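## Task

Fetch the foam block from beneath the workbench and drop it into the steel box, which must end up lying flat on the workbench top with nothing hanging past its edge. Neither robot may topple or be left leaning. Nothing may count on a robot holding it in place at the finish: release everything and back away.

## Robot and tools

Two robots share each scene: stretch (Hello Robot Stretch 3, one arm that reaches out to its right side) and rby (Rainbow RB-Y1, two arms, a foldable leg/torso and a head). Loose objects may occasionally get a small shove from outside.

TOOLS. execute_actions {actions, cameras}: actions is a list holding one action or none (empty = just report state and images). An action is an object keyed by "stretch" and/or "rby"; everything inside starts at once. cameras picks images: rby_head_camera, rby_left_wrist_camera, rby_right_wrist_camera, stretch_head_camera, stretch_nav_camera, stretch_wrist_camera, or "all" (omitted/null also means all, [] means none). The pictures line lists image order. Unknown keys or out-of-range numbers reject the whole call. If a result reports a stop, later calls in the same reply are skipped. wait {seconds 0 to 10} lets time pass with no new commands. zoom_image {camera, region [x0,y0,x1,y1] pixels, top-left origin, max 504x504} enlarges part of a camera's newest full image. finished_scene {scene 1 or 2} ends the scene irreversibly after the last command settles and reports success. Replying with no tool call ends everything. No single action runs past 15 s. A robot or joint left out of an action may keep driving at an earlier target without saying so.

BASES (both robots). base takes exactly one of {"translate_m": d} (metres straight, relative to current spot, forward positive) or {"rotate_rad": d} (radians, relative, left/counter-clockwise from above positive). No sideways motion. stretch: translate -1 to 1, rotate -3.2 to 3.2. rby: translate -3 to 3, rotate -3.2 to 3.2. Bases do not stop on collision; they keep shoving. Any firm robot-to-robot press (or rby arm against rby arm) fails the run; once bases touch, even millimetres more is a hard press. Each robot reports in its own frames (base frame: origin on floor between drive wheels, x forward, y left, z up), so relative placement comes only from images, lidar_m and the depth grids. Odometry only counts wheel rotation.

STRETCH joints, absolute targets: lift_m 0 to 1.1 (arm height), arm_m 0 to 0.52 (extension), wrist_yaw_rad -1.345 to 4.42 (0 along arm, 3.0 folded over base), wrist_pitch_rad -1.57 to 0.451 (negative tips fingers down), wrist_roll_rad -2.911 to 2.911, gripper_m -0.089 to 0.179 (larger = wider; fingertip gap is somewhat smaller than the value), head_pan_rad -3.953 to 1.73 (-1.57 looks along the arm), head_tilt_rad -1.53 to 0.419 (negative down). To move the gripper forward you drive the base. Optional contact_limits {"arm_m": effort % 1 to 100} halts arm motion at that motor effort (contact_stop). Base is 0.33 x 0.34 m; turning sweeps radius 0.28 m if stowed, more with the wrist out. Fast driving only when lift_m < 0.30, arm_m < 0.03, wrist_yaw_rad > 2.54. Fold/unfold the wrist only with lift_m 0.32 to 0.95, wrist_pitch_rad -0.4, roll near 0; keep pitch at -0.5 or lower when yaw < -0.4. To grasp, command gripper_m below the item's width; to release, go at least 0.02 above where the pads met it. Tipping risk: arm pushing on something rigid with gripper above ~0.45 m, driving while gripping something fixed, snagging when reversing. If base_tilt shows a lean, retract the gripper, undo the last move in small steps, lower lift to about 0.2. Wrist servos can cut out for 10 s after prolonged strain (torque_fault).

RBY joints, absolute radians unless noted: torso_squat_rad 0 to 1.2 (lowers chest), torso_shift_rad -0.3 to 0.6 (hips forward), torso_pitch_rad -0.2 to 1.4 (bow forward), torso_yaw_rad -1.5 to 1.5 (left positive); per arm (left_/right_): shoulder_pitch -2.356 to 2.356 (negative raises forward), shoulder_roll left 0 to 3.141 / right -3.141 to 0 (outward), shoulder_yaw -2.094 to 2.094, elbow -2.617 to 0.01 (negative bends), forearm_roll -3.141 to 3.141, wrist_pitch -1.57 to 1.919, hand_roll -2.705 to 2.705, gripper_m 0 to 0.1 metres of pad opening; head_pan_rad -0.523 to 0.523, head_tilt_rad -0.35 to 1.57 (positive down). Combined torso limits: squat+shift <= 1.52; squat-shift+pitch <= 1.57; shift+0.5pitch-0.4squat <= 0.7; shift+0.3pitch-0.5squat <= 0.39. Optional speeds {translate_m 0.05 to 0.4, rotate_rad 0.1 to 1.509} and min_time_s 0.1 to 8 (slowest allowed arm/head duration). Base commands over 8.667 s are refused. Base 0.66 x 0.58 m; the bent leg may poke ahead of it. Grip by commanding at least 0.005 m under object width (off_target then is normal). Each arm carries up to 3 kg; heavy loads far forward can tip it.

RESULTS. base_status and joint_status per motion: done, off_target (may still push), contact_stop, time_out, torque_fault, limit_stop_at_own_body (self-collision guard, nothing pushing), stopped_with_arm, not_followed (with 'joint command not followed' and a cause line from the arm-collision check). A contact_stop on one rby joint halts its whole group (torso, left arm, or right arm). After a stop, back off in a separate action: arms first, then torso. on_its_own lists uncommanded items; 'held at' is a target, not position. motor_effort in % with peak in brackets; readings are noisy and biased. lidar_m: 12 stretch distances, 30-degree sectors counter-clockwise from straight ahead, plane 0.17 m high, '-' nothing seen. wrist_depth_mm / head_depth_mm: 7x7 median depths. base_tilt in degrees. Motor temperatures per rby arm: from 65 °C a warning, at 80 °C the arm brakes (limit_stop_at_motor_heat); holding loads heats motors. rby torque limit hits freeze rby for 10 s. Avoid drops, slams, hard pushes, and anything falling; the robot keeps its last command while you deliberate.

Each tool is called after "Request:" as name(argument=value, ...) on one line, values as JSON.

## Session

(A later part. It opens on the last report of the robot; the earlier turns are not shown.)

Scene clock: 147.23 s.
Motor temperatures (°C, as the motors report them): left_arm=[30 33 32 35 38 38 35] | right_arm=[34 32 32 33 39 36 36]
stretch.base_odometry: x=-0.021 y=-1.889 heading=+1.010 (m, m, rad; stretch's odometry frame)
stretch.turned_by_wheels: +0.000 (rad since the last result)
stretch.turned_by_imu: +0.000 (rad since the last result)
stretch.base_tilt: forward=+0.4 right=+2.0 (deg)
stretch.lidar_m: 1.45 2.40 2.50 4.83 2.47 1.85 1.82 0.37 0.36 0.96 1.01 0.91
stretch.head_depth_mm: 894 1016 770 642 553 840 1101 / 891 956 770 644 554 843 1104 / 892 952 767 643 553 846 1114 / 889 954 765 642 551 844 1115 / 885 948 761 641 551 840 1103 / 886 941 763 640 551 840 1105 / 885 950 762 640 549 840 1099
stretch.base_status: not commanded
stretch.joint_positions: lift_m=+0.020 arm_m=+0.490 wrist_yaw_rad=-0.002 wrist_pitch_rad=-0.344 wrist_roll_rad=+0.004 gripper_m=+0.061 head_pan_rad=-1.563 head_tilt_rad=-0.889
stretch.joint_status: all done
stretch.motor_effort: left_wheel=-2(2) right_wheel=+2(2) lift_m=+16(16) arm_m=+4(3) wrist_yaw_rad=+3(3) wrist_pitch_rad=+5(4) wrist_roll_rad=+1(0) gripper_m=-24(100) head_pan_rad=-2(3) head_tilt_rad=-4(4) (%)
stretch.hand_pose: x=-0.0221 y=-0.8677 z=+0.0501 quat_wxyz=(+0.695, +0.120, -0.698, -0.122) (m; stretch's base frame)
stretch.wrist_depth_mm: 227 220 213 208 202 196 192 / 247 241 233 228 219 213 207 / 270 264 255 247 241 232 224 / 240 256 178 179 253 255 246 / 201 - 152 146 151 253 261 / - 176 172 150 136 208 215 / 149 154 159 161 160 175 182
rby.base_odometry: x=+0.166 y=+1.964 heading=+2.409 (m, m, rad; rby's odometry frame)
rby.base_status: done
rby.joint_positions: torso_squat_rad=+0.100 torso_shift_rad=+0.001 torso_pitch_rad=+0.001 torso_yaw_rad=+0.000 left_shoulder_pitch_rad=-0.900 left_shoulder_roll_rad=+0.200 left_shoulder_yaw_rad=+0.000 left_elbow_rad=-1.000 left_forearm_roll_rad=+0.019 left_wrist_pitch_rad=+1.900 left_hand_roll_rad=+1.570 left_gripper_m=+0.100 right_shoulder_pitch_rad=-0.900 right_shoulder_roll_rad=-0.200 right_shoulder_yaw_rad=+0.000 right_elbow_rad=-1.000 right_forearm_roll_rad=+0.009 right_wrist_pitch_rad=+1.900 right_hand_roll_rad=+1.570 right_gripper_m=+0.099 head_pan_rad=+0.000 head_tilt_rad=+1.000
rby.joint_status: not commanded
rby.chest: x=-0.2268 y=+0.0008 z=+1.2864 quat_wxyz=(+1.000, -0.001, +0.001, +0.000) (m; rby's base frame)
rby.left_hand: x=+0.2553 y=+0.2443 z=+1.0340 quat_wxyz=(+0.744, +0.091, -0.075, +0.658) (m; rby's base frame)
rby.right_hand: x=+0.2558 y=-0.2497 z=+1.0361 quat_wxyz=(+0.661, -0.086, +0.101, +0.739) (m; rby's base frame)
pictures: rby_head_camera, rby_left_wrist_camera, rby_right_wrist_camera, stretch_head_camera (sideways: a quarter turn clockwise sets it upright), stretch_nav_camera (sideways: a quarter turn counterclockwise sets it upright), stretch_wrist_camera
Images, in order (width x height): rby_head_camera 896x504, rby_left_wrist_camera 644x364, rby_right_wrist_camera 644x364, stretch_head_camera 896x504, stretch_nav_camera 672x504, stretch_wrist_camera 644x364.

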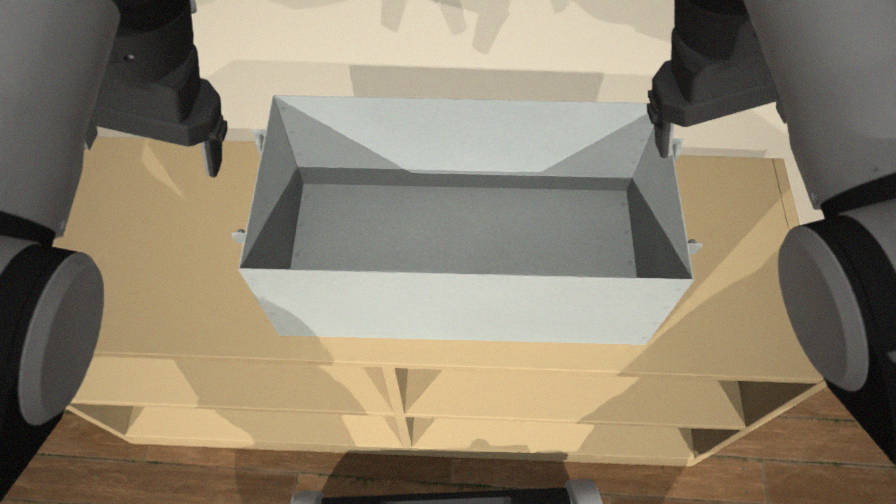

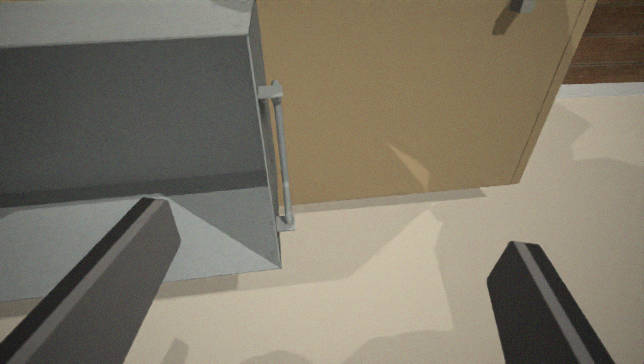

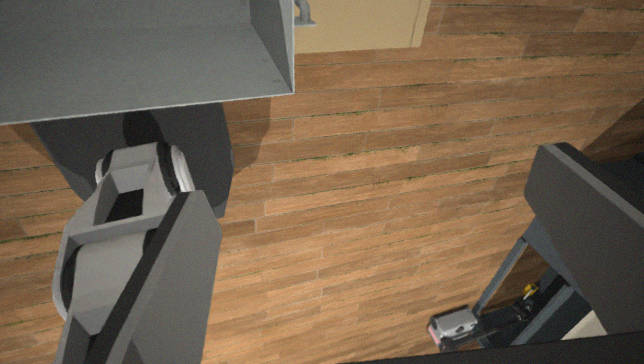

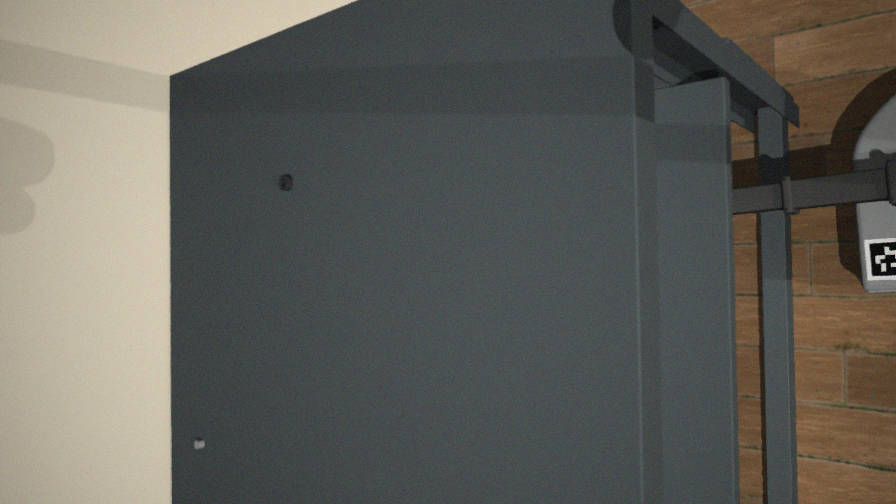

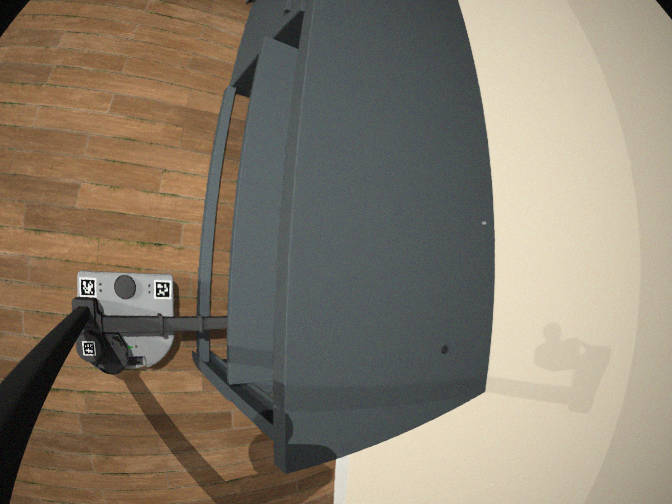

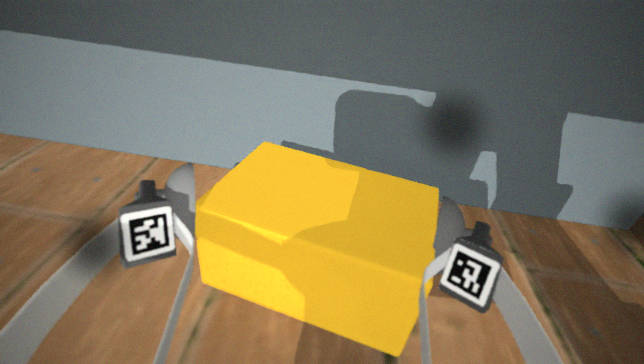

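Request:
execute_actions(actions=[{"stretch":{"joints":{"lift_m":0.1,"arm_m":0.0}},"rby":{"joints":{"torso_shift_rad":0.2,"left_forearm_roll_rad":0.3,"right_forearm_roll_rad":-0.3,"left_shoulder_roll_rad":0.3,"right_shoulder_roll_rad":-0.3,"left_hand_roll_rad":1.65,"right_hand_roll_rad":1.5}}}], cameras=["rby_head_camera","rby_left_wrist_camera","rby_right_wrist_camera"])

Scene clock: 159.50 s.
Motor temperatures (°C, as the motors report them): left_arm=[30 33 32 35 38 38 35] | right_arm=[34 32 32 33 39 36 36]
stretch.base_odometry: x=-0.021 y=-1.889 heading=+1.010 (m, m, rad; stretch's odometry frame)
stretch.turned_by_wheels: +0.000 (rad since the last result)
stretch.turned_by_imu: +0.002 (rad since the last result)
stretch.base_tilt: forward=+0.4 right=+1.9 (deg)
stretch.lidar_m: 1.45 2.41 2.51 4.81 2.48 1.85 1.81 0.37 0.36 0.96 1.01 0.91
stretch.head_depth_mm: 899 1022 769 642 553 842 1100 / 896 960 767 641 553 848 1102 / 892 952 765 643 551 849 1112 / 888 951 765 642 553 846 1121 / 888 951 761 641 552 846 1106 / 887 946 764 642 550 843 1095 / 883 950 761 638 549 840 1099
stretch.base_status: not commanded
stretch.joint_positions: lift_m=+0.100 arm_m=+0.003 wrist_yaw_rad=-0.001 wrist_pitch_rad=-0.320 wrist_roll_rad=+0.004 gripper_m=+0.064 head_pan_rad=-1.563 head_tilt_rad=-0.889
stretch.joint_status: all done
joint sent to its limit — the command would take stretch.arm_m past its lower limit, so that joint was sent only as far as its limit.
stretch.motor_effort: left_wheel=-2(2) right_wheel=+1(2) lift_m=+30(32) arm_m=-8(8) wrist_yaw_rad=+1(3) wrist_pitch_rad=-3(7) wrist_roll_rad=+0(0) gripper_m=-23(22) head_pan_rad=-2(2) head_tilt_rad=-4(4) (%)
stretch.hand_pose: x=-0.0218 y=-0.3838 z=+0.1347 quat_wxyz=(+0.697, +0.112, -0.699, -0.114) (m; stretch's base frame)
stretch.wrist_depth_mm: 712 701 680 650 641 569 364 / 652 729 714 712 688 552 347 / 478 515 549 604 647 523 337 / 381 412 180 180 480 464 331 / 315 - 152 146 151 402 320 / 275 276 172 150 136 331 311 / 231 241 248 245 250 275 277
rby.base_odometry: x=+0.166 y=+1.964 heading=+2.409 (m, m, rad; rby's odometry frame)
rby.base_status: not commanded
rby.joint_positions: torso_squat_rad=+0.100 torso_shift_rad=+0.200 torso_pitch_rad=+0.001 torso_yaw_rad=+0.000 left_shoulder_pitch_rad=-0.900 left_shoulder_roll_rad=+0.300 left_shoulder_yaw_rad=+0.000 left_elbow_rad=-1.000 left_forearm_roll_rad=+0.300 left_wrist_pitch_rad=+1.900 left_hand_roll_rad=+1.650 left_gripper_m=+0.100 right_shoulder_pitch_rad=-0.900 right_shoulder_roll_rad=-0.300 right_shoulder_yaw_rad=+0.000 right_elbow_rad=-1.000 right_forearm_roll_rad=-0.300 right_wrist_pitch_rad=+1.900 right_hand_roll_rad=+1.500 right_gripper_m=+0.099 head_pan_rad=+0.000 head_tilt_rad=+1.000
rby.joint_status: all done
rby.chest: x=-0.0893 y=+0.0008 z=+1.2725 quat_wxyz=(+1.000, -0.001, +0.001, +0.000) (m; rby's base frame)
rby.left_hand: x=+0.3922 y=+0.2402 z=+1.0263 quat_wxyz=(+0.726, +0.021, -0.003, +0.688) (m; rby's base frame)
rby.right_hand: x=+0.3920 y=-0.2396 z=+1.0269 quat_wxyz=(+0.685, -0.003, +0.022, +0.728) (m; rby's base frame)
pictures: rby_head_camera, rby_left_wrist_camera, rby_right_wrist_camera
Images, in order (width x height): rby_head_camera 896x504, rby_left_wrist_camera 644x364, rby_right_wrist_camera 644x364.

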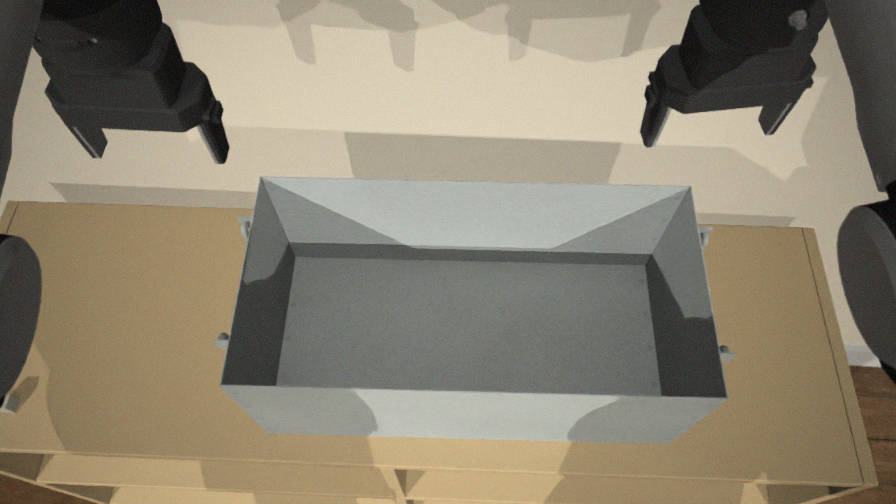

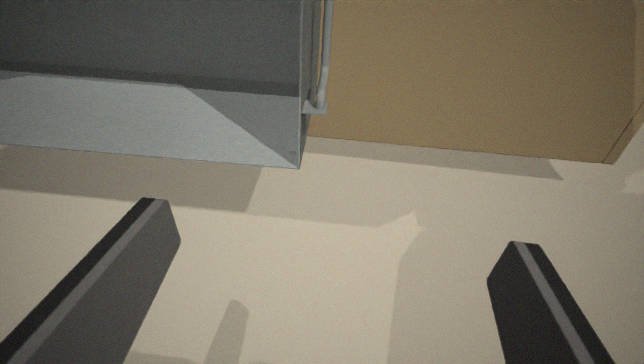

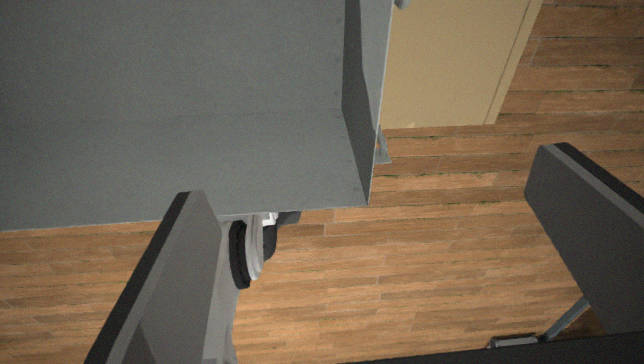

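Request:
execute_actions(actions=[{"stretch":{"joints":{"wrist_yaw_rad":1.5}},"rby":{"joints":{"torso_squat_rad":0.65,"torso_shift_rad":0.17,"left_shoulder_roll_rad":0.27}}}], cameras=["rby_head_camera","rby_left_wrist_camera","rby_right_wrist_camera"])

Scene clock: 168.00 s.
Motor temperatures (°C, as the motors report them): left_arm=[30 33 32 35 38 38 35] | right_arm=[34 32 32 33 39 36 36]
stretch.base_odometry: x=-0.021 y=-1.889 heading=+1.010 (m, m, rad; stretch's odometry frame)
stretch.turned_by_wheels: +0.000 (rad since the last result)
stretch.turned_by_imu: +0.002 (rad since the last result)
stretch.base_tilt: forward=+0.4 right=+1.9 (deg)
stretch.lidar_m: 1.45 2.40 2.50 4.82 2.47 1.85 1.81 0.37 0.36 0.96 0.32 0.91
stretch.head_depth_mm: 898 1020 767 644 554 839 1100 / 894 954 769 643 553 849 1100 / 893 956 768 643 552 845 1107 / 892 951 763 640 553 844 1112 / 885 950 765 640 551 844 1105 / 886 949 762 640 550 843 1054 / 882 947 762 641 551 840 1100
stretch.base_status: not commanded
stretch.joint_positions: lift_m=+0.102 arm_m=+0.028 wrist_yaw_rad=+1.336 wrist_pitch_rad=-0.254 wrist_roll_rad=-0.094 gripper_m=+0.064 head_pan_rad=-1.563 head_tilt_rad=-0.889
stretch.joint_status: wrist_yaw_rad off_target (ended at +1.336, target +1.500)
stretch.on_its_own: wrist_yaw_rad is held at +1.391, not at your +1.500, by its stall guard, which is still easing; lift_m is at rest, and its effort (-17) is outside its rest range (+1 to +81); arm_m is at rest, and its effort (-24) is outside its rest range (-14 to +14); wrist_pitch_rad is at rest, and its effort (-22) is outside its rest range (-20 to +32)
stretch.motor_effort: left_wheel=-1(2) right_wheel=+1(1) lift_m=-17(30) arm_m=-24(25) wrist_yaw_rad=+70(100) wrist_pitch_rad=-22(36) wrist_roll_rad=+49(75) gripper_m=-23(23) head_pan_rad=-2(3) head_tilt_rad=-4(4) (%)
stretch.hand_pose: x=+0.2139 y=-0.2289 z=+0.1531 quat_wxyz=(+0.629, +0.487, -0.465, +0.387) (m; stretch's base frame)
stretch.wrist_depth_mm: - - - 848 729 761 758 / 649 766 960 794 792 830 807 / 478 539 627 709 849 892 771 / 381 429 181 181 610 712 737 / 320 - 151 146 151 538 595 / 275 289 172 150 136 420 451 / 235 250 266 269 229 326 358
rby.base_odometry: x=+0.166 y=+1.964 heading=+2.409 (m, m, rad; rby's odometry frame)
rby.base_status: not commanded
rby.joint_positions: torso_squat_rad=+0.650 torso_shift_rad=+0.170 torso_pitch_rad=+0.001 torso_yaw_rad=+0.000 left_shoulder_pitch_rad=-0.900 left_shoulder_roll_rad=+0.270 left_shoulder_yaw_rad=+0.000 left_elbow_rad=-1.000 left_forearm_roll_rad=+0.300 left_wrist_pitch_rad=+1.900 left_hand_roll_rad=+1.650 left_gripper_m=+0.100 right_shoulder_pitch_rad=-0.900 right_shoulder_roll_rad=-0.300 right_shoulder_yaw_rad=+0.000 right_elbow_rad=-1.000 right_forearm_roll_rad=-0.300 right_wrist_pitch_rad=+1.900 right_hand_roll_rad=+1.500 right_gripper_m=+0.099 head_pan_rad=+0.000 head_tilt_rad=+1.000
rby.joint_status: all done
rby.chest: x=-0.1336 y=+0.0007 z=+1.1392 quat_wxyz=(+1.000, -0.001, +0.000, +0.000) (m; rby's base frame)
rby.left_hand: x=+0.3457 y=+0.2234 z=+0.8890 quat_wxyz=(+0.733, +0.017, +0.006, +0.680) (m; rby's base frame)
rby.right_hand: x=+0.3478 y=-0.2398 z=+0.8937 quat_wxyz=(+0.685, -0.003, +0.022, +0.728) (m; rby's base frame)
pictures: rby_head_camera, rby_left_wrist_camera, rby_right_wrist_camera
ARM HIT: stretch's arm struck its own base hard.
Images, in order (width x height): rby_head_camera 896x504, rby_left_wrist_camera 644x364, rby_right_wrist_camera 644x364.

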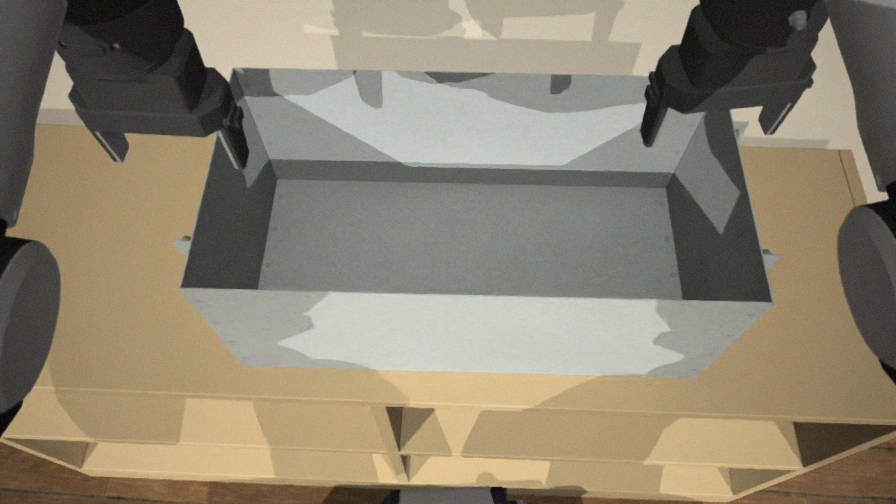

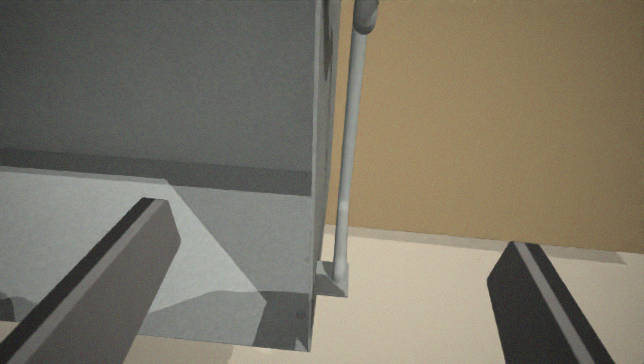

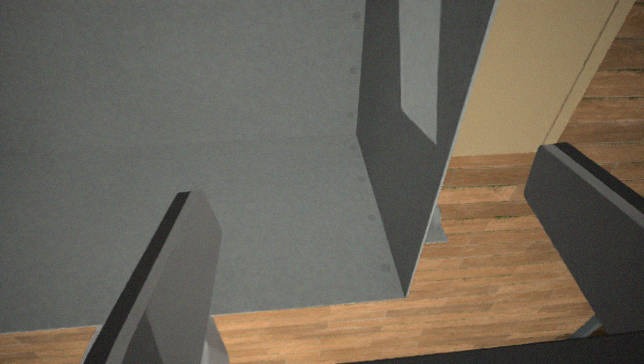

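Request:
execute_actions(actions=[{"stretch":{"joints":{"wrist_yaw_rad":1.1,"lift_m":0.2,"wrist_pitch_rad":-0.2,"wrist_roll_rad":0,"arm_m":0.03}},"rby":{"joints":{"torso_squat_rad":0.76,"torso_shift_rad":0.21,"right_shoulder_roll_rad":-0.345}}}], cameras=["rby_head_camera","rby_left_wrist_camera","rby_right_wrist_camera"])

Request:
execute_actions(actions=[{"stretch":{"joints":{"wrist_yaw_rad":1.9,"arm_m":0.0}}}], cameras=["stretch_nav_camera"])

Scene clock: 176.47 s.
Motor temperatures (°C, as the motors report them): left_arm=[30 33 32 35 38 38 35] | right_arm=[34 32 32 33 39 36 36]
stretch.base_odometry: x=-0.021 y=-1.889 heading=+1.010 (m, m, rad; stretch's odometry frame)
stretch.turned_by_wheels: +0.000 (rad since the last result)
stretch.turned_by_imu: +0.002 (rad since the last result)
stretch.base_tilt: forward=+0.4 right=+1.9 (deg)
stretch.lidar_m: 1.45 2.40 2.51 4.82 2.47 1.85 1.81 0.37 0.36 0.96 1.01 0.91
stretch.head_depth_mm: 897 1021 769 642 553 842 1102 / 895 957 770 645 552 846 1106 / 893 953 768 641 552 846 1111 / 889 955 768 642 551 848 - / 888 947 764 639 550 844 1082 / 888 950 765 639 551 842 1065 / 884 947 765 639 551 843 1098
stretch.base_status: not commanded
stretch.joint_positions: lift_m=+0.200 arm_m=+0.030 wrist_yaw_rad=+1.097 wrist_pitch_rad=-0.222 wrist_roll_rad=-0.007 gripper_m=+0.064 head_pan_rad=-1.563 head_tilt_rad=-0.890
stretch.joint_status: all done
stretch.motor_effort: left_wheel=-1(2) right_wheel=+1(1) lift_m=+30(30) arm_m=+4(19) wrist_yaw_rad=+3(53) wrist_pitch_rad=+7(43) wrist_roll_rad=+4(40) gripper_m=-23(23) head_pan_rad=-2(3) head_tilt_rad=-4(5) (%)
stretch.hand_pose: x=+0.1963 y=-0.2862 z=+0.2583 quat_wxyz=(+0.643, +0.432, -0.556, +0.301) (m; stretch's base frame)
stretch.wrist_depth_mm: - - 735 769 849 785 605 / - - 801 851 943 831 642 / 835 922 834 902 994 845 645 / 629 690 181 181 851 810 654 / 505 - 152 146 151 682 640 / 420 433 172 150 136 540 560 / 356 371 380 329 381 434 457
rby.base_odometry: x=+0.166 y=+1.964 heading=+2.409 (m, m, rad; rby's odometry frame)
rby.base_status: not commanded
rby.joint_positions: torso_squat_rad=+0.760 torso_shift_rad=+0.210 torso_pitch_rad=+0.001 torso_yaw_rad=+0.000 left_shoulder_pitch_rad=-0.900 left_shoulder_roll_rad=+0.270 left_shoulder_yaw_rad=+0.000 left_elbow_rad=-1.000 left_forearm_roll_rad=+0.300 left_wrist_pitch_rad=+1.900 left_hand_roll_rad=+1.650 left_gripper_m=+0.100 right_shoulder_pitch_rad=-0.900 right_shoulder_roll_rad=-0.345 right_shoulder_yaw_rad=+0.000 right_elbow_rad=-1.000 right_forearm_roll_rad=-0.300 right_wrist_pitch_rad=+1.900 right_hand_roll_rad=+1.500 right_gripper_m=+0.099 head_pan_rad=+0.000 head_tilt_rad=+1.000
rby.joint_status: all done
rby.chest: x=-0.1220 y=+0.0007 z=+1.0862 quat_wxyz=(+1.000, -0.001, +0.000, +0.000) (m; rby's base frame)
rby.left_hand: x=+0.3572 y=+0.2234 z=+0.8360 quat_wxyz=(+0.733, +0.017, +0.006, +0.680) (m; rby's base frame)
rby.right_hand: x=+0.3622 y=-0.2648 z=+0.8474 quat_wxyz=(+0.697, -0.017, +0.028, +0.716) (m; rby's base frame)
pictures: rby_head_camera, rby_left_wrist_camera, rby_right_wrist_camera
Images, in order (width x height): rby_head_camera 896x504, rby_left_wrist_camera 644x364, rby_right_wrist_camera 644x364.

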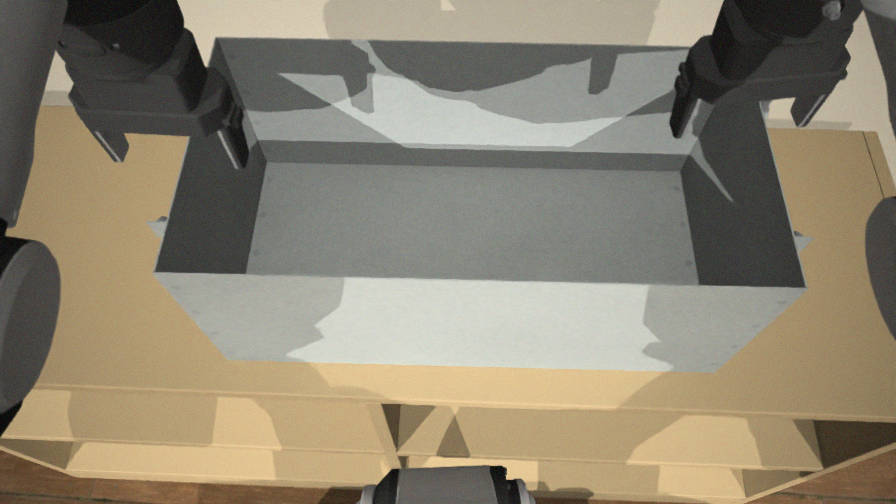

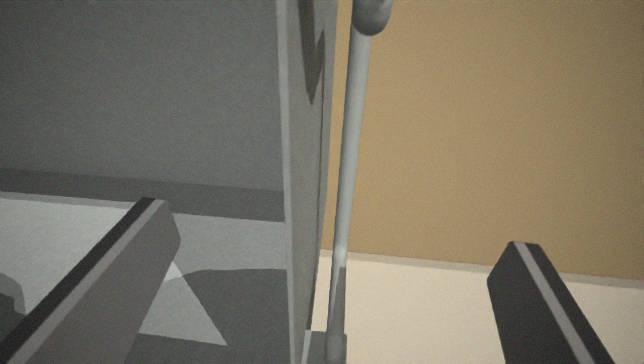

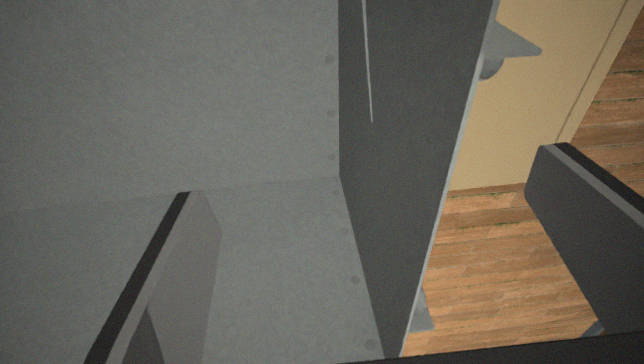

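Scene clock: 177.83 s.
Motor temperatures (°C, as the motors report them): left_arm=[30 33 32 35 38 38 35] | right_arm=[34 32 32 33 39 36 36]
stretch.base_odometry: x=-0.021 y=-1.889 heading=+1.010 (m, m, rad; stretch's odometry frame)
stretch.turned_by_wheels: +0.000 (rad since the last result)
stretch.turned_by_imu: +0.000 (rad since the last result)
stretch.base_tilt: forward=+0.5 right=+1.8 (deg)
stretch.lidar_m: 1.45 2.40 2.51 4.80 2.47 1.85 1.81 0.37 0.36 0.96 1.01 0.91
stretch.head_depth_mm: 899 1021 770 643 552 841 1100 / 895 952 770 642 554 844 1103 / 894 951 766 642 552 844 1120 / 893 946 764 643 551 844 1111 / 886 952 765 639 552 842 1114 / 885 948 765 640 550 838 1101 / 885 953 761 640 549 840 1102
stretch.base_status: not commanded
stretch.joint_positions: lift_m=+0.200 arm_m=+0.003 wrist_yaw_rad=+1.897 wrist_pitch_rad=-0.222 wrist_roll_rad=-0.006 gripper_m=+0.064 head_pan_rad=-1.563 head_tilt_rad=-0.890
stretch.joint_status: all done
joint sent to its limit — the command would take stretch.arm_m past its lower limit, so that joint was sent only as far as its limit.
stretch.motor_effort: left_wheel=-1(2) right_wheel=+0(0) lift_m=+30(30) arm_m=-3(1) wrist_yaw_rad=+4(6) wrist_pitch_rad=+7(7) wrist_roll_rad=+3(4) gripper_m=-23(22) head_pan_rad=-2(3) head_tilt_rad=-4(4) (%)
stretch.hand_pose: x=+0.2104 y=-0.0693 z=+0.2583 quat_wxyz=(+0.475, +0.615, -0.344, +0.527) (m; stretch's base frame)
stretch.wrist_depth_mm: - - - - - - 665 / - - - - - - 611 / 836 931 994 - - - 644 / 631 688 181 180 837 849 666 / 510 - 152 146 152 655 695 / 418 433 172 149 136 504 546 / 356 372 388 380 386 428 430
rby.base_odometry: x=+0.166 y=+1.964 heading=+2.409 (m, m, rad; rby's odometry frame)
rby.base_status: not commanded
rby.joint_positions: torso_squat_rad=+0.760 torso_shift_rad=+0.210 torso_pitch_rad=+0.001 torso_yaw_rad=+0.000 left_shoulder_pitch_rad=-0.900 left_shoulder_roll_rad=+0.270 left_shoulder_yaw_rad=+0.000 left_elbow_rad=-1.000 left_forearm_roll_rad=+0.300 left_wrist_pitch_rad=+1.900 left_hand_roll_rad=+1.650 left_gripper_m=+0.100 right_shoulder_pitch_rad=-0.900 right_shoulder_roll_rad=-0.345 right_shoulder_yaw_rad=+0.000 right_elbow_rad=-1.000 right_forearm_roll_rad=-0.300 right_wrist_pitch_rad=+1.900 right_hand_roll_rad=+1.500 right_gripper_m=+0.099 head_pan_rad=+0.000 head_tilt_rad=+1.000
rby.joint_status: not commanded
rby.chest: x=-0.1220 y=+0.0007 z=+1.0862 quat_wxyz=(+1.000, -0.001, +0.000, +0.000) (m; rby's base frame)
rby.left_hand: x=+0.3572 y=+0.2234 z=+0.8360 quat_wxyz=(+0.733, +0.017, +0.006, +0.680) (m; rby's base frame)
rby.right_hand: x=+0.3622 y=-0.2648 z=+0.8474 quat_wxyz=(+0.697, -0.017, +0.028, +0.716) (m; rby's base frame)
pictures: stretch_nav_camera (sideways: a quarter turn counterclockwise sets it upright)
Images, in order (width x height): stretch_nav_camera 672x504.

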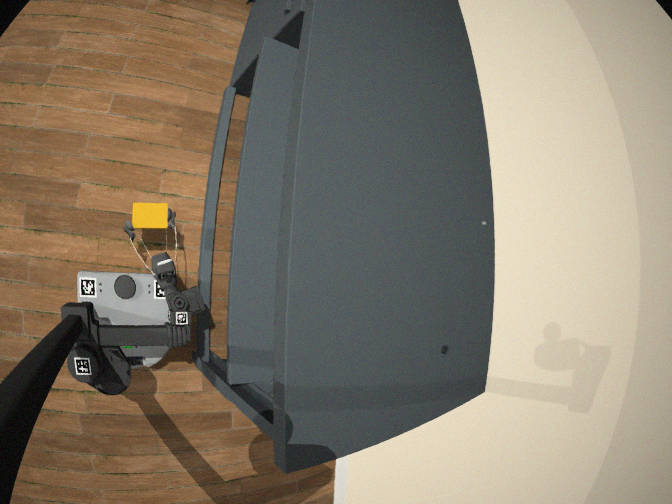

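Request:
execute_actions(actions=[{"stretch":{"base":{"translate_m":-0.5}},"rby":{"joints":{"torso_squat_rad":0.86,"torso_shift_rad":0.23,"right_shoulder_roll_rad":-0.365,"right_shoulder_pitch_rad":-0.88}}}], cameras=["rby_head_camera","rby_left_wrist_camera","rby_right_wrist_camera"])

Scene clock: 187.93 s.
Motor temperatures (°C, as the motors report them): left_arm=[30 33 32 35 38 38 35] | right_arm=[34 32 32 33 39 36 36]
stretch.base_odometry: x=-0.287 y=-2.313 heading=+1.010 (m, m, rad; stretch's odometry frame)
stretch.turned_by_wheels: +0.000 (rad since the last result)
stretch.turned_by_imu: +0.004 (rad since the last result)
stretch.base_tilt: forward=+0.4 right=+1.9 (deg)
stretch.lidar_m: 1.39 2.79 4.94 4.36 1.80 1.33 1.33 1.36 1.02 0.67 0.33 1.39
stretch.head_depth_mm: 875 1018 1224 1524 1419 1239 1104 / 871 1016 1209 1515 1406 1229 1117 / 868 1011 1212 1504 1419 1235 1129 / 868 1012 1211 1497 1409 1238 1139 / 868 1008 1206 1446 1410 1233 1115 / 866 962 1108 1131 1003 937 1070 / 863 937 759 655 589 723 1088
stretch.base_status: done
stretch.joint_positions: lift_m=+0.200 arm_m=+0.003 wrist_yaw_rad=+1.897 wrist_pitch_rad=-0.223 wrist_roll_rad=-0.006 gripper_m=+0.064 head_pan_rad=-1.563 head_tilt_rad=-0.890
stretch.joint_status: not commanded
stretch.motor_effort: left_wheel=-1(5) right_wheel=+1(1) lift_m=+30(30) arm_m=-3(4) wrist_yaw_rad=+4(4) wrist_pitch_rad=+7(7) wrist_roll_rad=+3(3) gripper_m=-22(23) head_pan_rad=-3(3) head_tilt_rad=-4(4) (%)
stretch.hand_pose: x=+0.2104 y=-0.0692 z=+0.2582 quat_wxyz=(+0.475, +0.615, -0.344, +0.527) (m; stretch's base frame)
stretch.wrist_depth_mm: - - - - - - 930 / - - - - - - - / 833 929 994 - - - - / 633 692 181 181 858 881 984 / 502 - 152 146 151 646 722 / 418 431 173 150 136 482 558 / 355 371 387 380 386 424 448
rby.base_odometry: x=+0.166 y=+1.964 heading=+2.409 (m, m, rad; rby's odometry frame)
rby.base_status: not commanded
rby.joint_positions: torso_squat_rad=+0.860 torso_shift_rad=+0.229 torso_pitch_rad=-0.002 torso_yaw_rad=+0.000 left_shoulder_pitch_rad=-0.908 left_shoulder_roll_rad=+0.272 left_shoulder_yaw_rad=+0.001 left_elbow_rad=-1.004 left_forearm_roll_rad=+0.300 left_wrist_pitch_rad=+1.901 left_hand_roll_rad=+1.650 left_gripper_m=+0.100 right_shoulder_pitch_rad=-0.880 right_shoulder_roll_rad=-0.365 right_shoulder_yaw_rad=+0.000 right_elbow_rad=-1.000 right_forearm_roll_rad=-0.300 right_wrist_pitch_rad=+1.900 right_hand_roll_rad=+1.500 right_gripper_m=+0.099 head_pan_rad=+0.000 head_tilt_rad=+1.000
rby.joint_status: all done
rby.chest: x=-0.1250 y=+0.0004 z=+1.0346 quat_wxyz=(+1.000, +0.000, -0.001, +0.000) (m; rby's base frame)
rby.left_hand: x=+0.3578 y=+0.2231 z=+0.7904 quat_wxyz=(+0.734, +0.013, +0.001, +0.679) (m; rby's base frame)
rby.right_hand: x=+0.3544 y=-0.2792 z=+0.7912 quat_wxyz=(+0.704, -0.017, +0.037, +0.709) (m; rby's base frame)
pictures: rby_head_camera, rby_left_wrist_camera, rby_right_wrist_camera
Images, in order (width x height): rby_head_camera 896x504, rby_left_wrist_camera 644x364, rby_right_wrist_camera 644x364.

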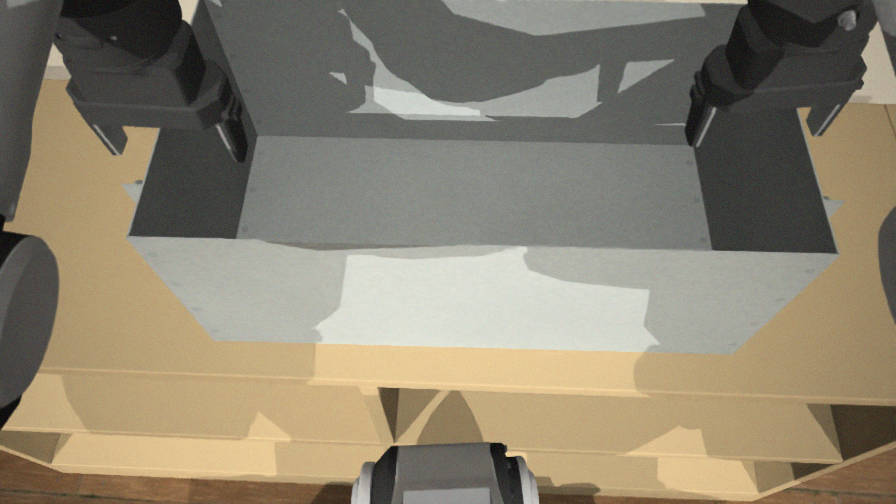

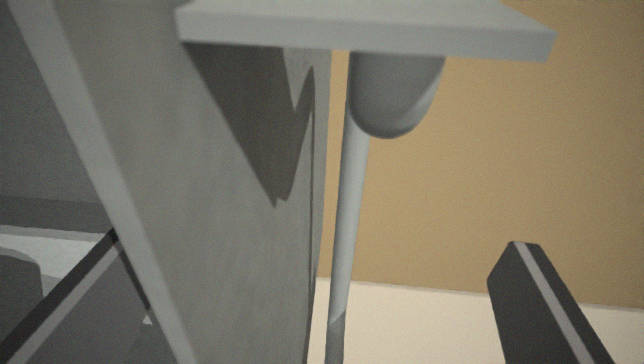

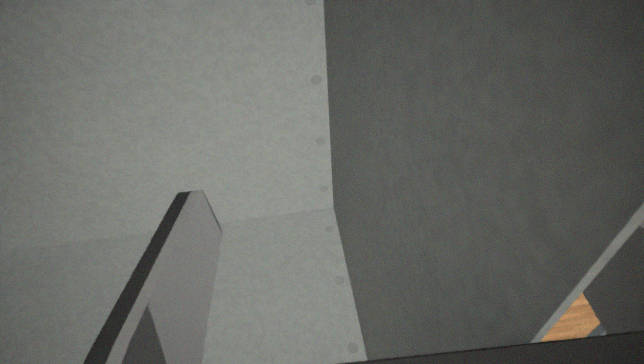

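Left palm rests on the rim. Ease up slightly and close.

Request:
execute_actions(actions=[{"stretch":{"joints":{"lift_m":1.08,"wrist_pitch_rad":0}},"rby":{"joints":{"torso_squat_rad":0.84,"left_gripper_m":0,"right_gripper_m":0}}}], cameras=[])

Request:
execute_actions(actions=[{"rby":{"joints":{"torso_squat_rad":0.0,"torso_shift_rad":0.1}}}], cameras=["rby_head_camera"])

Scene clock: 200.37 s.
Motor temperatures (°C, as the motors report them): left_arm=[30 33 32 35 38 38 35] | right_arm=[34 32 32 33 39 36 36]
stretch.base_odometry: x=-0.287 y=-2.313 heading=+1.010 (m, m, rad; stretch's odometry frame)
stretch.turned_by_wheels: +0.000 (rad since the last result)
stretch.turned_by_imu: +0.003 (rad since the last result)
stretch.base_tilt: forward=+0.4 right=+1.9 (deg)
stretch.lidar_m: 1.39 2.79 4.93 4.38 1.79 1.33 1.33 1.35 1.02 0.67 0.33 1.38
stretch.head_depth_mm: - - 1220 1515 1407 1238 1097 / - - - 1523 1396 1238 1115 / - - - 1536 1414 1239 1121 / - - - 1537 1408 1235 1114 / - 1054 - - 1389 1232 1094 / 865 954 - - - 938 1067 / 860 938 - - - 720 1094
stretch.base_status: not commanded
stretch.joint_positions: lift_m=+1.080 arm_m=+0.003 wrist_yaw_rad=+1.897 wrist_pitch_rad=-0.032 wrist_roll_rad=-0.006 gripper_m=+0.064 head_pan_rad=-1.563 head_tilt_rad=-0.890
stretch.joint_status: all done
stretch.motor_effort: left_wheel=-1(1) right_wheel=+1(1) lift_m=+30(33) arm_m=-3(3) wrist_yaw_rad=+4(4) wrist_pitch_rad=+10(11) wrist_roll_rad=+3(3) gripper_m=-23(22) head_pan_rad=-3(2) head_tilt_rad=-4(4) (%)
stretch.hand_pose: x=+0.2205 y=-0.0658 z=+1.1861 quat_wxyz=(+0.423, +0.579, -0.401, +0.570) (m; stretch's base frame)
stretch.wrist_depth_mm: - - - - - - - / - - - - - - - / - - - - - - - / - - 181 180 - - - / - - 152 146 151 - - / - - 172 149 136 937 - / - - - - - 699 758
rby.base_odometry: x=+0.166 y=+1.964 heading=+2.409 (m, m, rad; rby's odometry frame)
rby.base_status: not commanded
rby.joint_positions: torso_squat_rad=+0.840 torso_shift_rad=+0.230 torso_pitch_rad=+0.001 torso_yaw_rad=-0.001 left_shoulder_pitch_rad=-0.900 left_shoulder_roll_rad=+0.270 left_shoulder_yaw_rad=+0.000 left_elbow_rad=-1.000 left_forearm_roll_rad=+0.300 left_wrist_pitch_rad=+1.900 left_hand_roll_rad=+1.650 left_gripper_m=+0.003 right_shoulder_pitch_rad=-0.880 right_shoulder_roll_rad=-0.366 right_shoulder_yaw_rad=+0.000 right_elbow_rad=-1.000 right_forearm_roll_rad=-0.300 right_wrist_pitch_rad=+1.900 right_hand_roll_rad=+1.500 right_gripper_m=+0.005 head_pan_rad=+0.000 head_tilt_rad=+1.000
rby.joint_status: right_gripper_m off_target (ended at +0.005, target +0.000); the others done
rby.chest: x=-0.1213 y=+0.0006 z=+1.0448 quat_wxyz=(+1.000, -0.001, +0.000, +0.000) (m; rby's base frame)
rby.left_hand: x=+0.3580 y=+0.2233 z=+0.7948 quat_wxyz=(+0.733, +0.017, +0.006, +0.680) (m; rby's base frame)
rby.right_hand: x=+0.3575 y=-0.2800 z=+0.8005 quat_wxyz=(+0.705, -0.017, +0.038, +0.708) (m; rby's base frame)
pictures: none
No camera images: the call's "cameras" was empty. Leave "cameras" out to get every camera's image.

Scene clock: 203.93 s.
Motor temperatures (°C, as the motors report them): left_arm=[30 33 32 35 38 38 35] | right_arm=[34 32 32 33 39 36 36]
stretch.base_odometry: x=-0.287 y=-2.313 heading=+1.010 (m, m, rad; stretch's odometry frame)
stretch.turned_by_wheels: +0.000 (rad since the last result)
stretch.turned_by_imu: +0.001 (rad since the last result)
stretch.base_tilt: forward=+0.4 right=+1.9 (deg)
stretch.lidar_m: 1.38 2.78 4.96 4.35 1.80 1.33 1.33 1.35 1.02 0.68 0.33 1.39
stretch.head_depth_mm: - - 1222 1518 1410 1235 1110 / - - - 1524 1406 1241 1111 / - - - 1539 1420 1238 1114 / - - - 1548 1409 1236 1119 / - 1049 - - 1386 1236 1093 / 864 961 - - - 940 1067 / 865 938 - - - 723 1081
stretch.base_status: not commanded
stretch.joint_positions: lift_m=+1.080 arm_m=+0.003 wrist_yaw_rad=+1.897 wrist_pitch_rad=-0.032 wrist_roll_rad=-0.006 gripper_m=+0.064 head_pan_rad=-1.563 head_tilt_rad=-0.890
stretch.joint_status: not commanded
stretch.motor_effort: left_wheel=-1(1) right_wheel=+1(0) lift_m=+30(30) arm_m=-3(2) wrist_yaw_rad=+4(4) wrist_pitch_rad=+10(10) wrist_roll_rad=+3(3) gripper_m=-23(24) head_pan_rad=-3(2) head_tilt_rad=-5(4) (%)
stretch.hand_pose: x=+0.2205 y=-0.0658 z=+1.1861 quat_wxyz=(+0.423, +0.579, -0.401, +0.570) (m; stretch's base frame)
stretch.wrist_depth_mm: - - - - - - - / - - - - - - - / - - - - - - - / - - 181 181 - - - / - - 152 146 151 - - / - - 172 149 136 953 994 / - - - - - 713 768
rby.base_odometry: x=+0.166 y=+1.964 heading=+2.409 (m, m, rad; rby's odometry frame)
rby.base_status: not commanded
rby.joint_positions: torso_squat_rad=+0.000 torso_shift_rad=+0.100 torso_pitch_rad=+0.001 torso_yaw_rad=+0.000 left_shoulder_pitch_rad=-0.900 left_shoulder_roll_rad=+0.270 left_shoulder_yaw_rad=+0.000 left_elbow_rad=-1.000 left_forearm_roll_rad=+0.300 left_wrist_pitch_rad=+1.900 left_hand_roll_rad=+1.650 left_gripper_m=+0.001 right_shoulder_pitch_rad=-0.880 right_shoulder_roll_rad=-0.365 right_shoulder_yaw_rad=+0.000 right_elbow_rad=-1.000 right_forearm_roll_rad=-0.300 right_wrist_pitch_rad=+1.900 right_hand_roll_rad=+1.500 right_gripper_m=+0.000 head_pan_rad=+0.000 head_tilt_rad=+1.000
rby.joint_status: all done
rby.on_its_own: right_gripper_m moved -0.005 to your old target +0.000
rby.chest: x=-0.1579 y=+0.0008 z=+1.2864 quat_wxyz=(+1.000, -0.001, +0.000, +0.000) (m; rby's base frame)
rby.left_hand: x=+0.3212 y=+0.2234 z=+1.0361 quat_wxyz=(+0.733, +0.017, +0.007, +0.680) (m; rby's base frame)
rby.right_hand: x=+0.3206 y=-0.2790 z=+1.0415 quat_wxyz=(+0.704, -0.016, +0.038, +0.709) (m; rby's base frame)
pictures: rby_head_camera
Images, in order (width x height): rby_head_camera 896x504.

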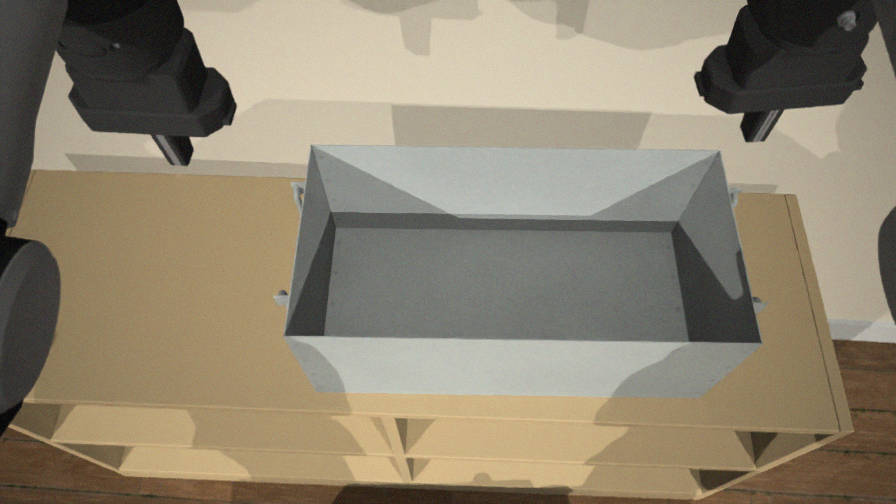

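Request:
execute_actions(actions=[{"rby":{"joints":{"torso_squat_rad":0.3,"torso_shift_rad":0.25,"left_gripper_m":0.1,"right_gripper_m":0.1,"left_shoulder_pitch_rad":-0.3,"left_elbow_rad":-1.6,"left_wrist_pitch_rad":1.9,"left_shoulder_roll_rad":0.05,"left_forearm_roll_rad":0.1,"right_shoulder_pitch_rad":-0.915,"right_elbow_rad":-0.65,"right_wrist_pitch_rad":1.565,"right_shoulder_roll_rad":-0.45,"right_forearm_roll_rad":-0.4}}}], cameras=["rby_head_camera","rby_left_wrist_camera","rby_right_wrist_camera"])

Scene clock: 226.67 s.
Motor temperatures (°C, as the motors report them): left_arm=[30 33 32 35 38 38 35] | right_arm=[34 32 32 33 39 36 36]
stretch.base_odometry: x=-0.287 y=-2.313 heading=+1.010 (m, m, rad; stretch's odometry frame)
stretch.turned_by_wheels: +0.000 (rad since the last result)
stretch.turned_by_imu: +0.001 (rad since the last result)
stretch.base_tilt: forward=+0.4 right=+1.9 (deg)
stretch.lidar_m: 1.39 2.79 4.92 4.36 1.80 1.33 1.33 1.35 1.02 0.67 0.33 1.39
stretch.head_depth_mm: - - 1219 1522 1424 1232 1104 / - - - 1530 1402 1236 1120 / - - - 1542 1410 1240 1116 / - - - 1544 1411 1234 1121 / - 1053 - - 1391 1237 1101 / 865 963 - - - 938 1060 / 862 934 - - - 722 1091
stretch.base_status: not commanded
stretch.joint_positions: lift_m=+1.080 arm_m=+0.003 wrist_yaw_rad=+1.897 wrist_pitch_rad=-0.032 wrist_roll_rad=-0.006 gripper_m=+0.064 head_pan_rad=-1.563 head_tilt_rad=-0.890
stretch.joint_status: not commanded
stretch.motor_effort: left_wheel=-2(1) right_wheel=+1(1) lift_m=+30(30) arm_m=-3(3) wrist_yaw_rad=+4(4) wrist_pitch_rad=+10(10) wrist_roll_rad=+3(3) gripper_m=-22(23) head_pan_rad=-2(3) head_tilt_rad=-5(4) (%)
stretch.hand_pose: x=+0.2205 y=-0.0658 z=+1.1861 quat_wxyz=(+0.423, +0.579, -0.401, +0.570) (m; stretch's base frame)
stretch.wrist_depth_mm: - - - - - - - / - - - - - - - / - - - - - - - / - - 181 182 - - - / - - 152 146 151 - - / - - 172 150 136 968 - / - - - - - 719 765
rby.base_odometry: x=+0.166 y=+1.964 heading=+2.409 (m, m, rad; rby's odometry frame)
rby.base_status: not commanded
rby.joint_positions: torso_squat_rad=+0.300 torso_shift_rad=+0.250 torso_pitch_rad=+0.001 torso_yaw_rad=+0.000 left_shoulder_pitch_rad=-0.300 left_shoulder_roll_rad=+0.050 left_shoulder_yaw_rad=+0.000 left_elbow_rad=-1.600 left_forearm_roll_rad=+0.100 left_wrist_pitch_rad=+1.900 left_hand_roll_rad=+1.650 left_gripper_m=+0.100 right_shoulder_pitch_rad=-0.915 right_shoulder_roll_rad=-0.450 right_shoulder_yaw_rad=+0.000 right_elbow_rad=-0.650 right_forearm_roll_rad=-0.400 right_wrist_pitch_rad=+1.565 right_hand_roll_rad=+1.500 right_gripper_m=+0.099 head_pan_rad=+0.000 head_tilt_rad=+1.000
rby.joint_status: all done
rby.chest: x=-0.0623 y=+0.0008 z=+1.2379 quat_wxyz=(+1.000, -0.001, +0.000, +0.000) (m; rby's base frame)
rby.left_hand: x=+0.2920 y=+0.1947 z=+0.8798 quat_wxyz=(+0.721, -0.003, +0.019, +0.693) (m; rby's base frame)
rby.right_hand: x=+0.4355 y=-0.3295 z=+0.9405 quat_wxyz=(+0.757, -0.014, -0.006, +0.653) (m; rby's base frame)
pictures: rby_head_camera, rby_left_wrist_camera, rby_right_wrist_camera
Images, in order (width x height): rby_head_camera 896x504, rby_left_wrist_camera 644x364, rby_right_wrist_camera 644x364.

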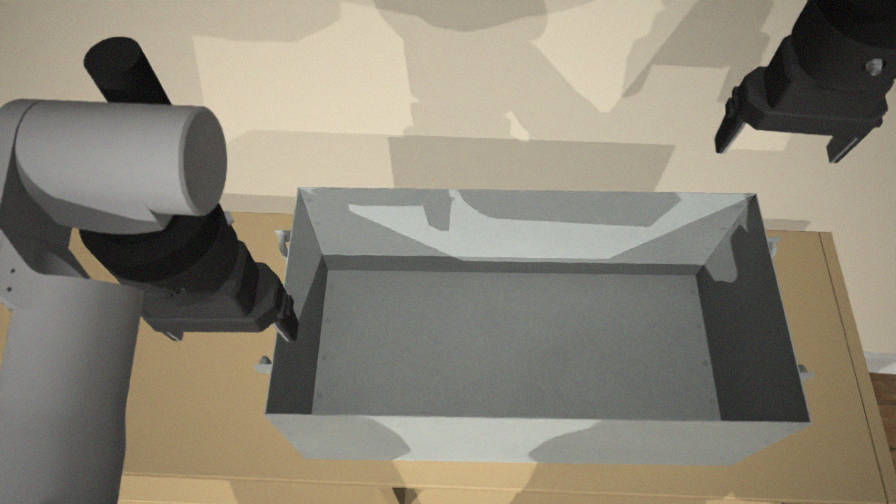

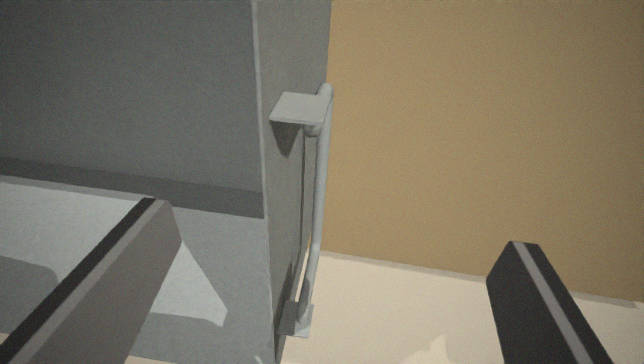

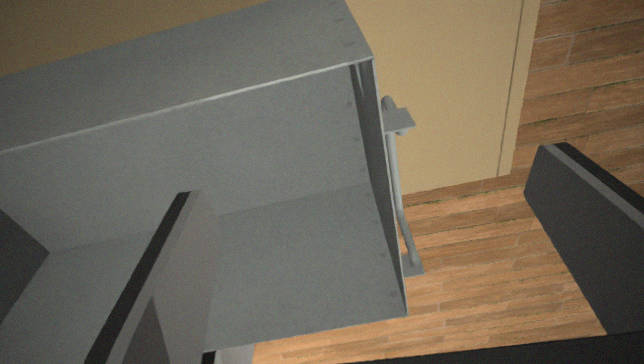

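Request:
execute_actions(actions=[{"rby":{"joints":{"left_shoulder_roll_rad":0.0,"left_forearm_roll_rad":0.05,"left_hand_roll_rad":1.69,"right_shoulder_pitch_rad":-0.98,"right_elbow_rad":-0.32,"right_wrist_pitch_rad":1.3,"right_hand_roll_rad":1.65}}}], cameras=["rby_left_wrist_camera","rby_right_wrist_camera"])

Scene clock: 233.47 s.
Motor temperatures (°C, as the motors report them): left_arm=[30 33 32 35 38 38 35] | right_arm=[34 32 32 33 39 36 36]
stretch.base_odometry: x=-0.287 y=-2.313 heading=+1.010 (m, m, rad; stretch's odometry frame)
stretch.turned_by_wheels: +0.000 (rad since the last result)
stretch.turned_by_imu: +0.001 (rad since the last result)
stretch.base_tilt: forward=+0.4 right=+1.9 (deg)
stretch.lidar_m: 1.39 2.79 4.94 4.38 1.79 1.33 1.33 1.35 1.03 0.67 0.33 1.39
stretch.head_depth_mm: - - 1220 1517 1411 1241 1103 / - - - 1534 1422 1243 1112 / - - - 1541 1408 1236 1122 / - - - 1551 1414 1233 1118 / - 1052 - - 1376 1229 1103 / 865 961 - - - 940 1062 / 859 937 - - - 721 1094
stretch.base_status: not commanded
stretch.joint_positions: lift_m=+1.080 arm_m=+0.003 wrist_yaw_rad=+1.897 wrist_pitch_rad=-0.032 wrist_roll_rad=-0.006 gripper_m=+0.064 head_pan_rad=-1.563 head_tilt_rad=-0.890
stretch.joint_status: not commanded
stretch.motor_effort: left_wheel=-1(1) right_wheel=+1(0) lift_m=+30(30) arm_m=-4(3) wrist_yaw_rad=+4(4) wrist_pitch_rad=+10(10) wrist_roll_rad=+3(3) gripper_m=-23(23) head_pan_rad=-3(2) head_tilt_rad=-5(4) (%)
stretch.hand_pose: x=+0.2205 y=-0.0658 z=+1.1861 quat_wxyz=(+0.423, +0.579, -0.401, +0.570) (m; stretch's base frame)
stretch.wrist_depth_mm: - - - - - - - / - - - - - - - / - - - - - - - / - - 181 181 - - - / - - 152 146 152 - - / - - 172 149 136 938 - / - - - - - 700 753
rby.base_odometry: x=+0.166 y=+1.964 heading=+2.409 (m, m, rad; rby's odometry frame)
rby.base_status: not commanded
rby.joint_positions: torso_squat_rad=+0.300 torso_shift_rad=+0.250 torso_pitch_rad=+0.001 torso_yaw_rad=+0.000 left_shoulder_pitch_rad=-0.300 left_shoulder_roll_rad=+0.000 left_shoulder_yaw_rad=+0.000 left_elbow_rad=-1.600 left_forearm_roll_rad=+0.050 left_wrist_pitch_rad=+1.900 left_hand_roll_rad=+1.690 left_gripper_m=+0.100 right_shoulder_pitch_rad=-0.980 right_shoulder_roll_rad=-0.450 right_shoulder_yaw_rad=+0.000 right_elbow_rad=-0.320 right_forearm_roll_rad=-0.400 right_wrist_pitch_rad=+1.300 right_hand_roll_rad=+1.650 right_gripper_m=+0.099 head_pan_rad=+0.000 head_tilt_rad=+1.000
rby.joint_status: all done
rby.chest: x=-0.0623 y=+0.0008 z=+1.2379 quat_wxyz=(+1.000, -0.001, +0.000, +0.000) (m; rby's base frame)
rby.left_hand: x=+0.2906 y=+0.1797 z=+0.8793 quat_wxyz=(+0.706, -0.003, +0.019, +0.708) (m; rby's base frame)
rby.right_hand: x=+0.4312 y=-0.3523 z=+0.8946 quat_wxyz=(+0.742, -0.025, -0.010, +0.669) (m; rby's base frame)
pictures: rby_left_wrist_camera, rby_right_wrist_camera
Images, in order (width x height): rby_left_wrist_camera 644x364, rby_right_wrist_camera 644x364.

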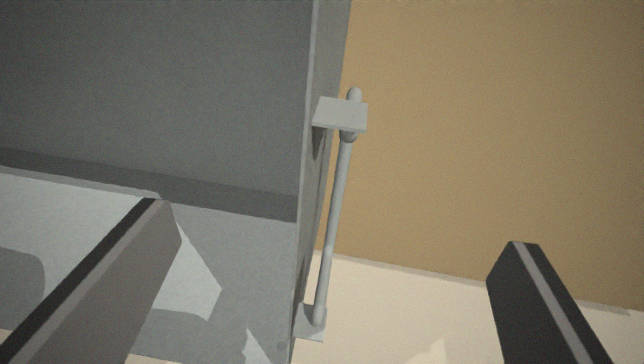

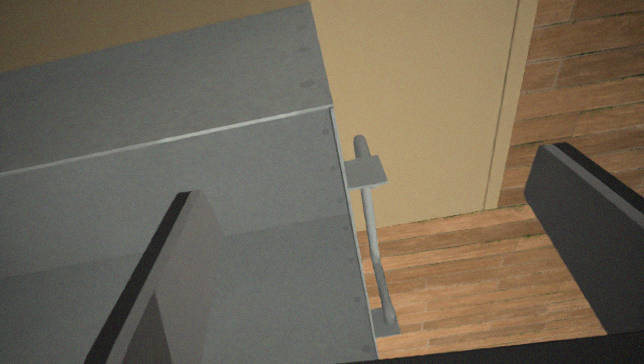

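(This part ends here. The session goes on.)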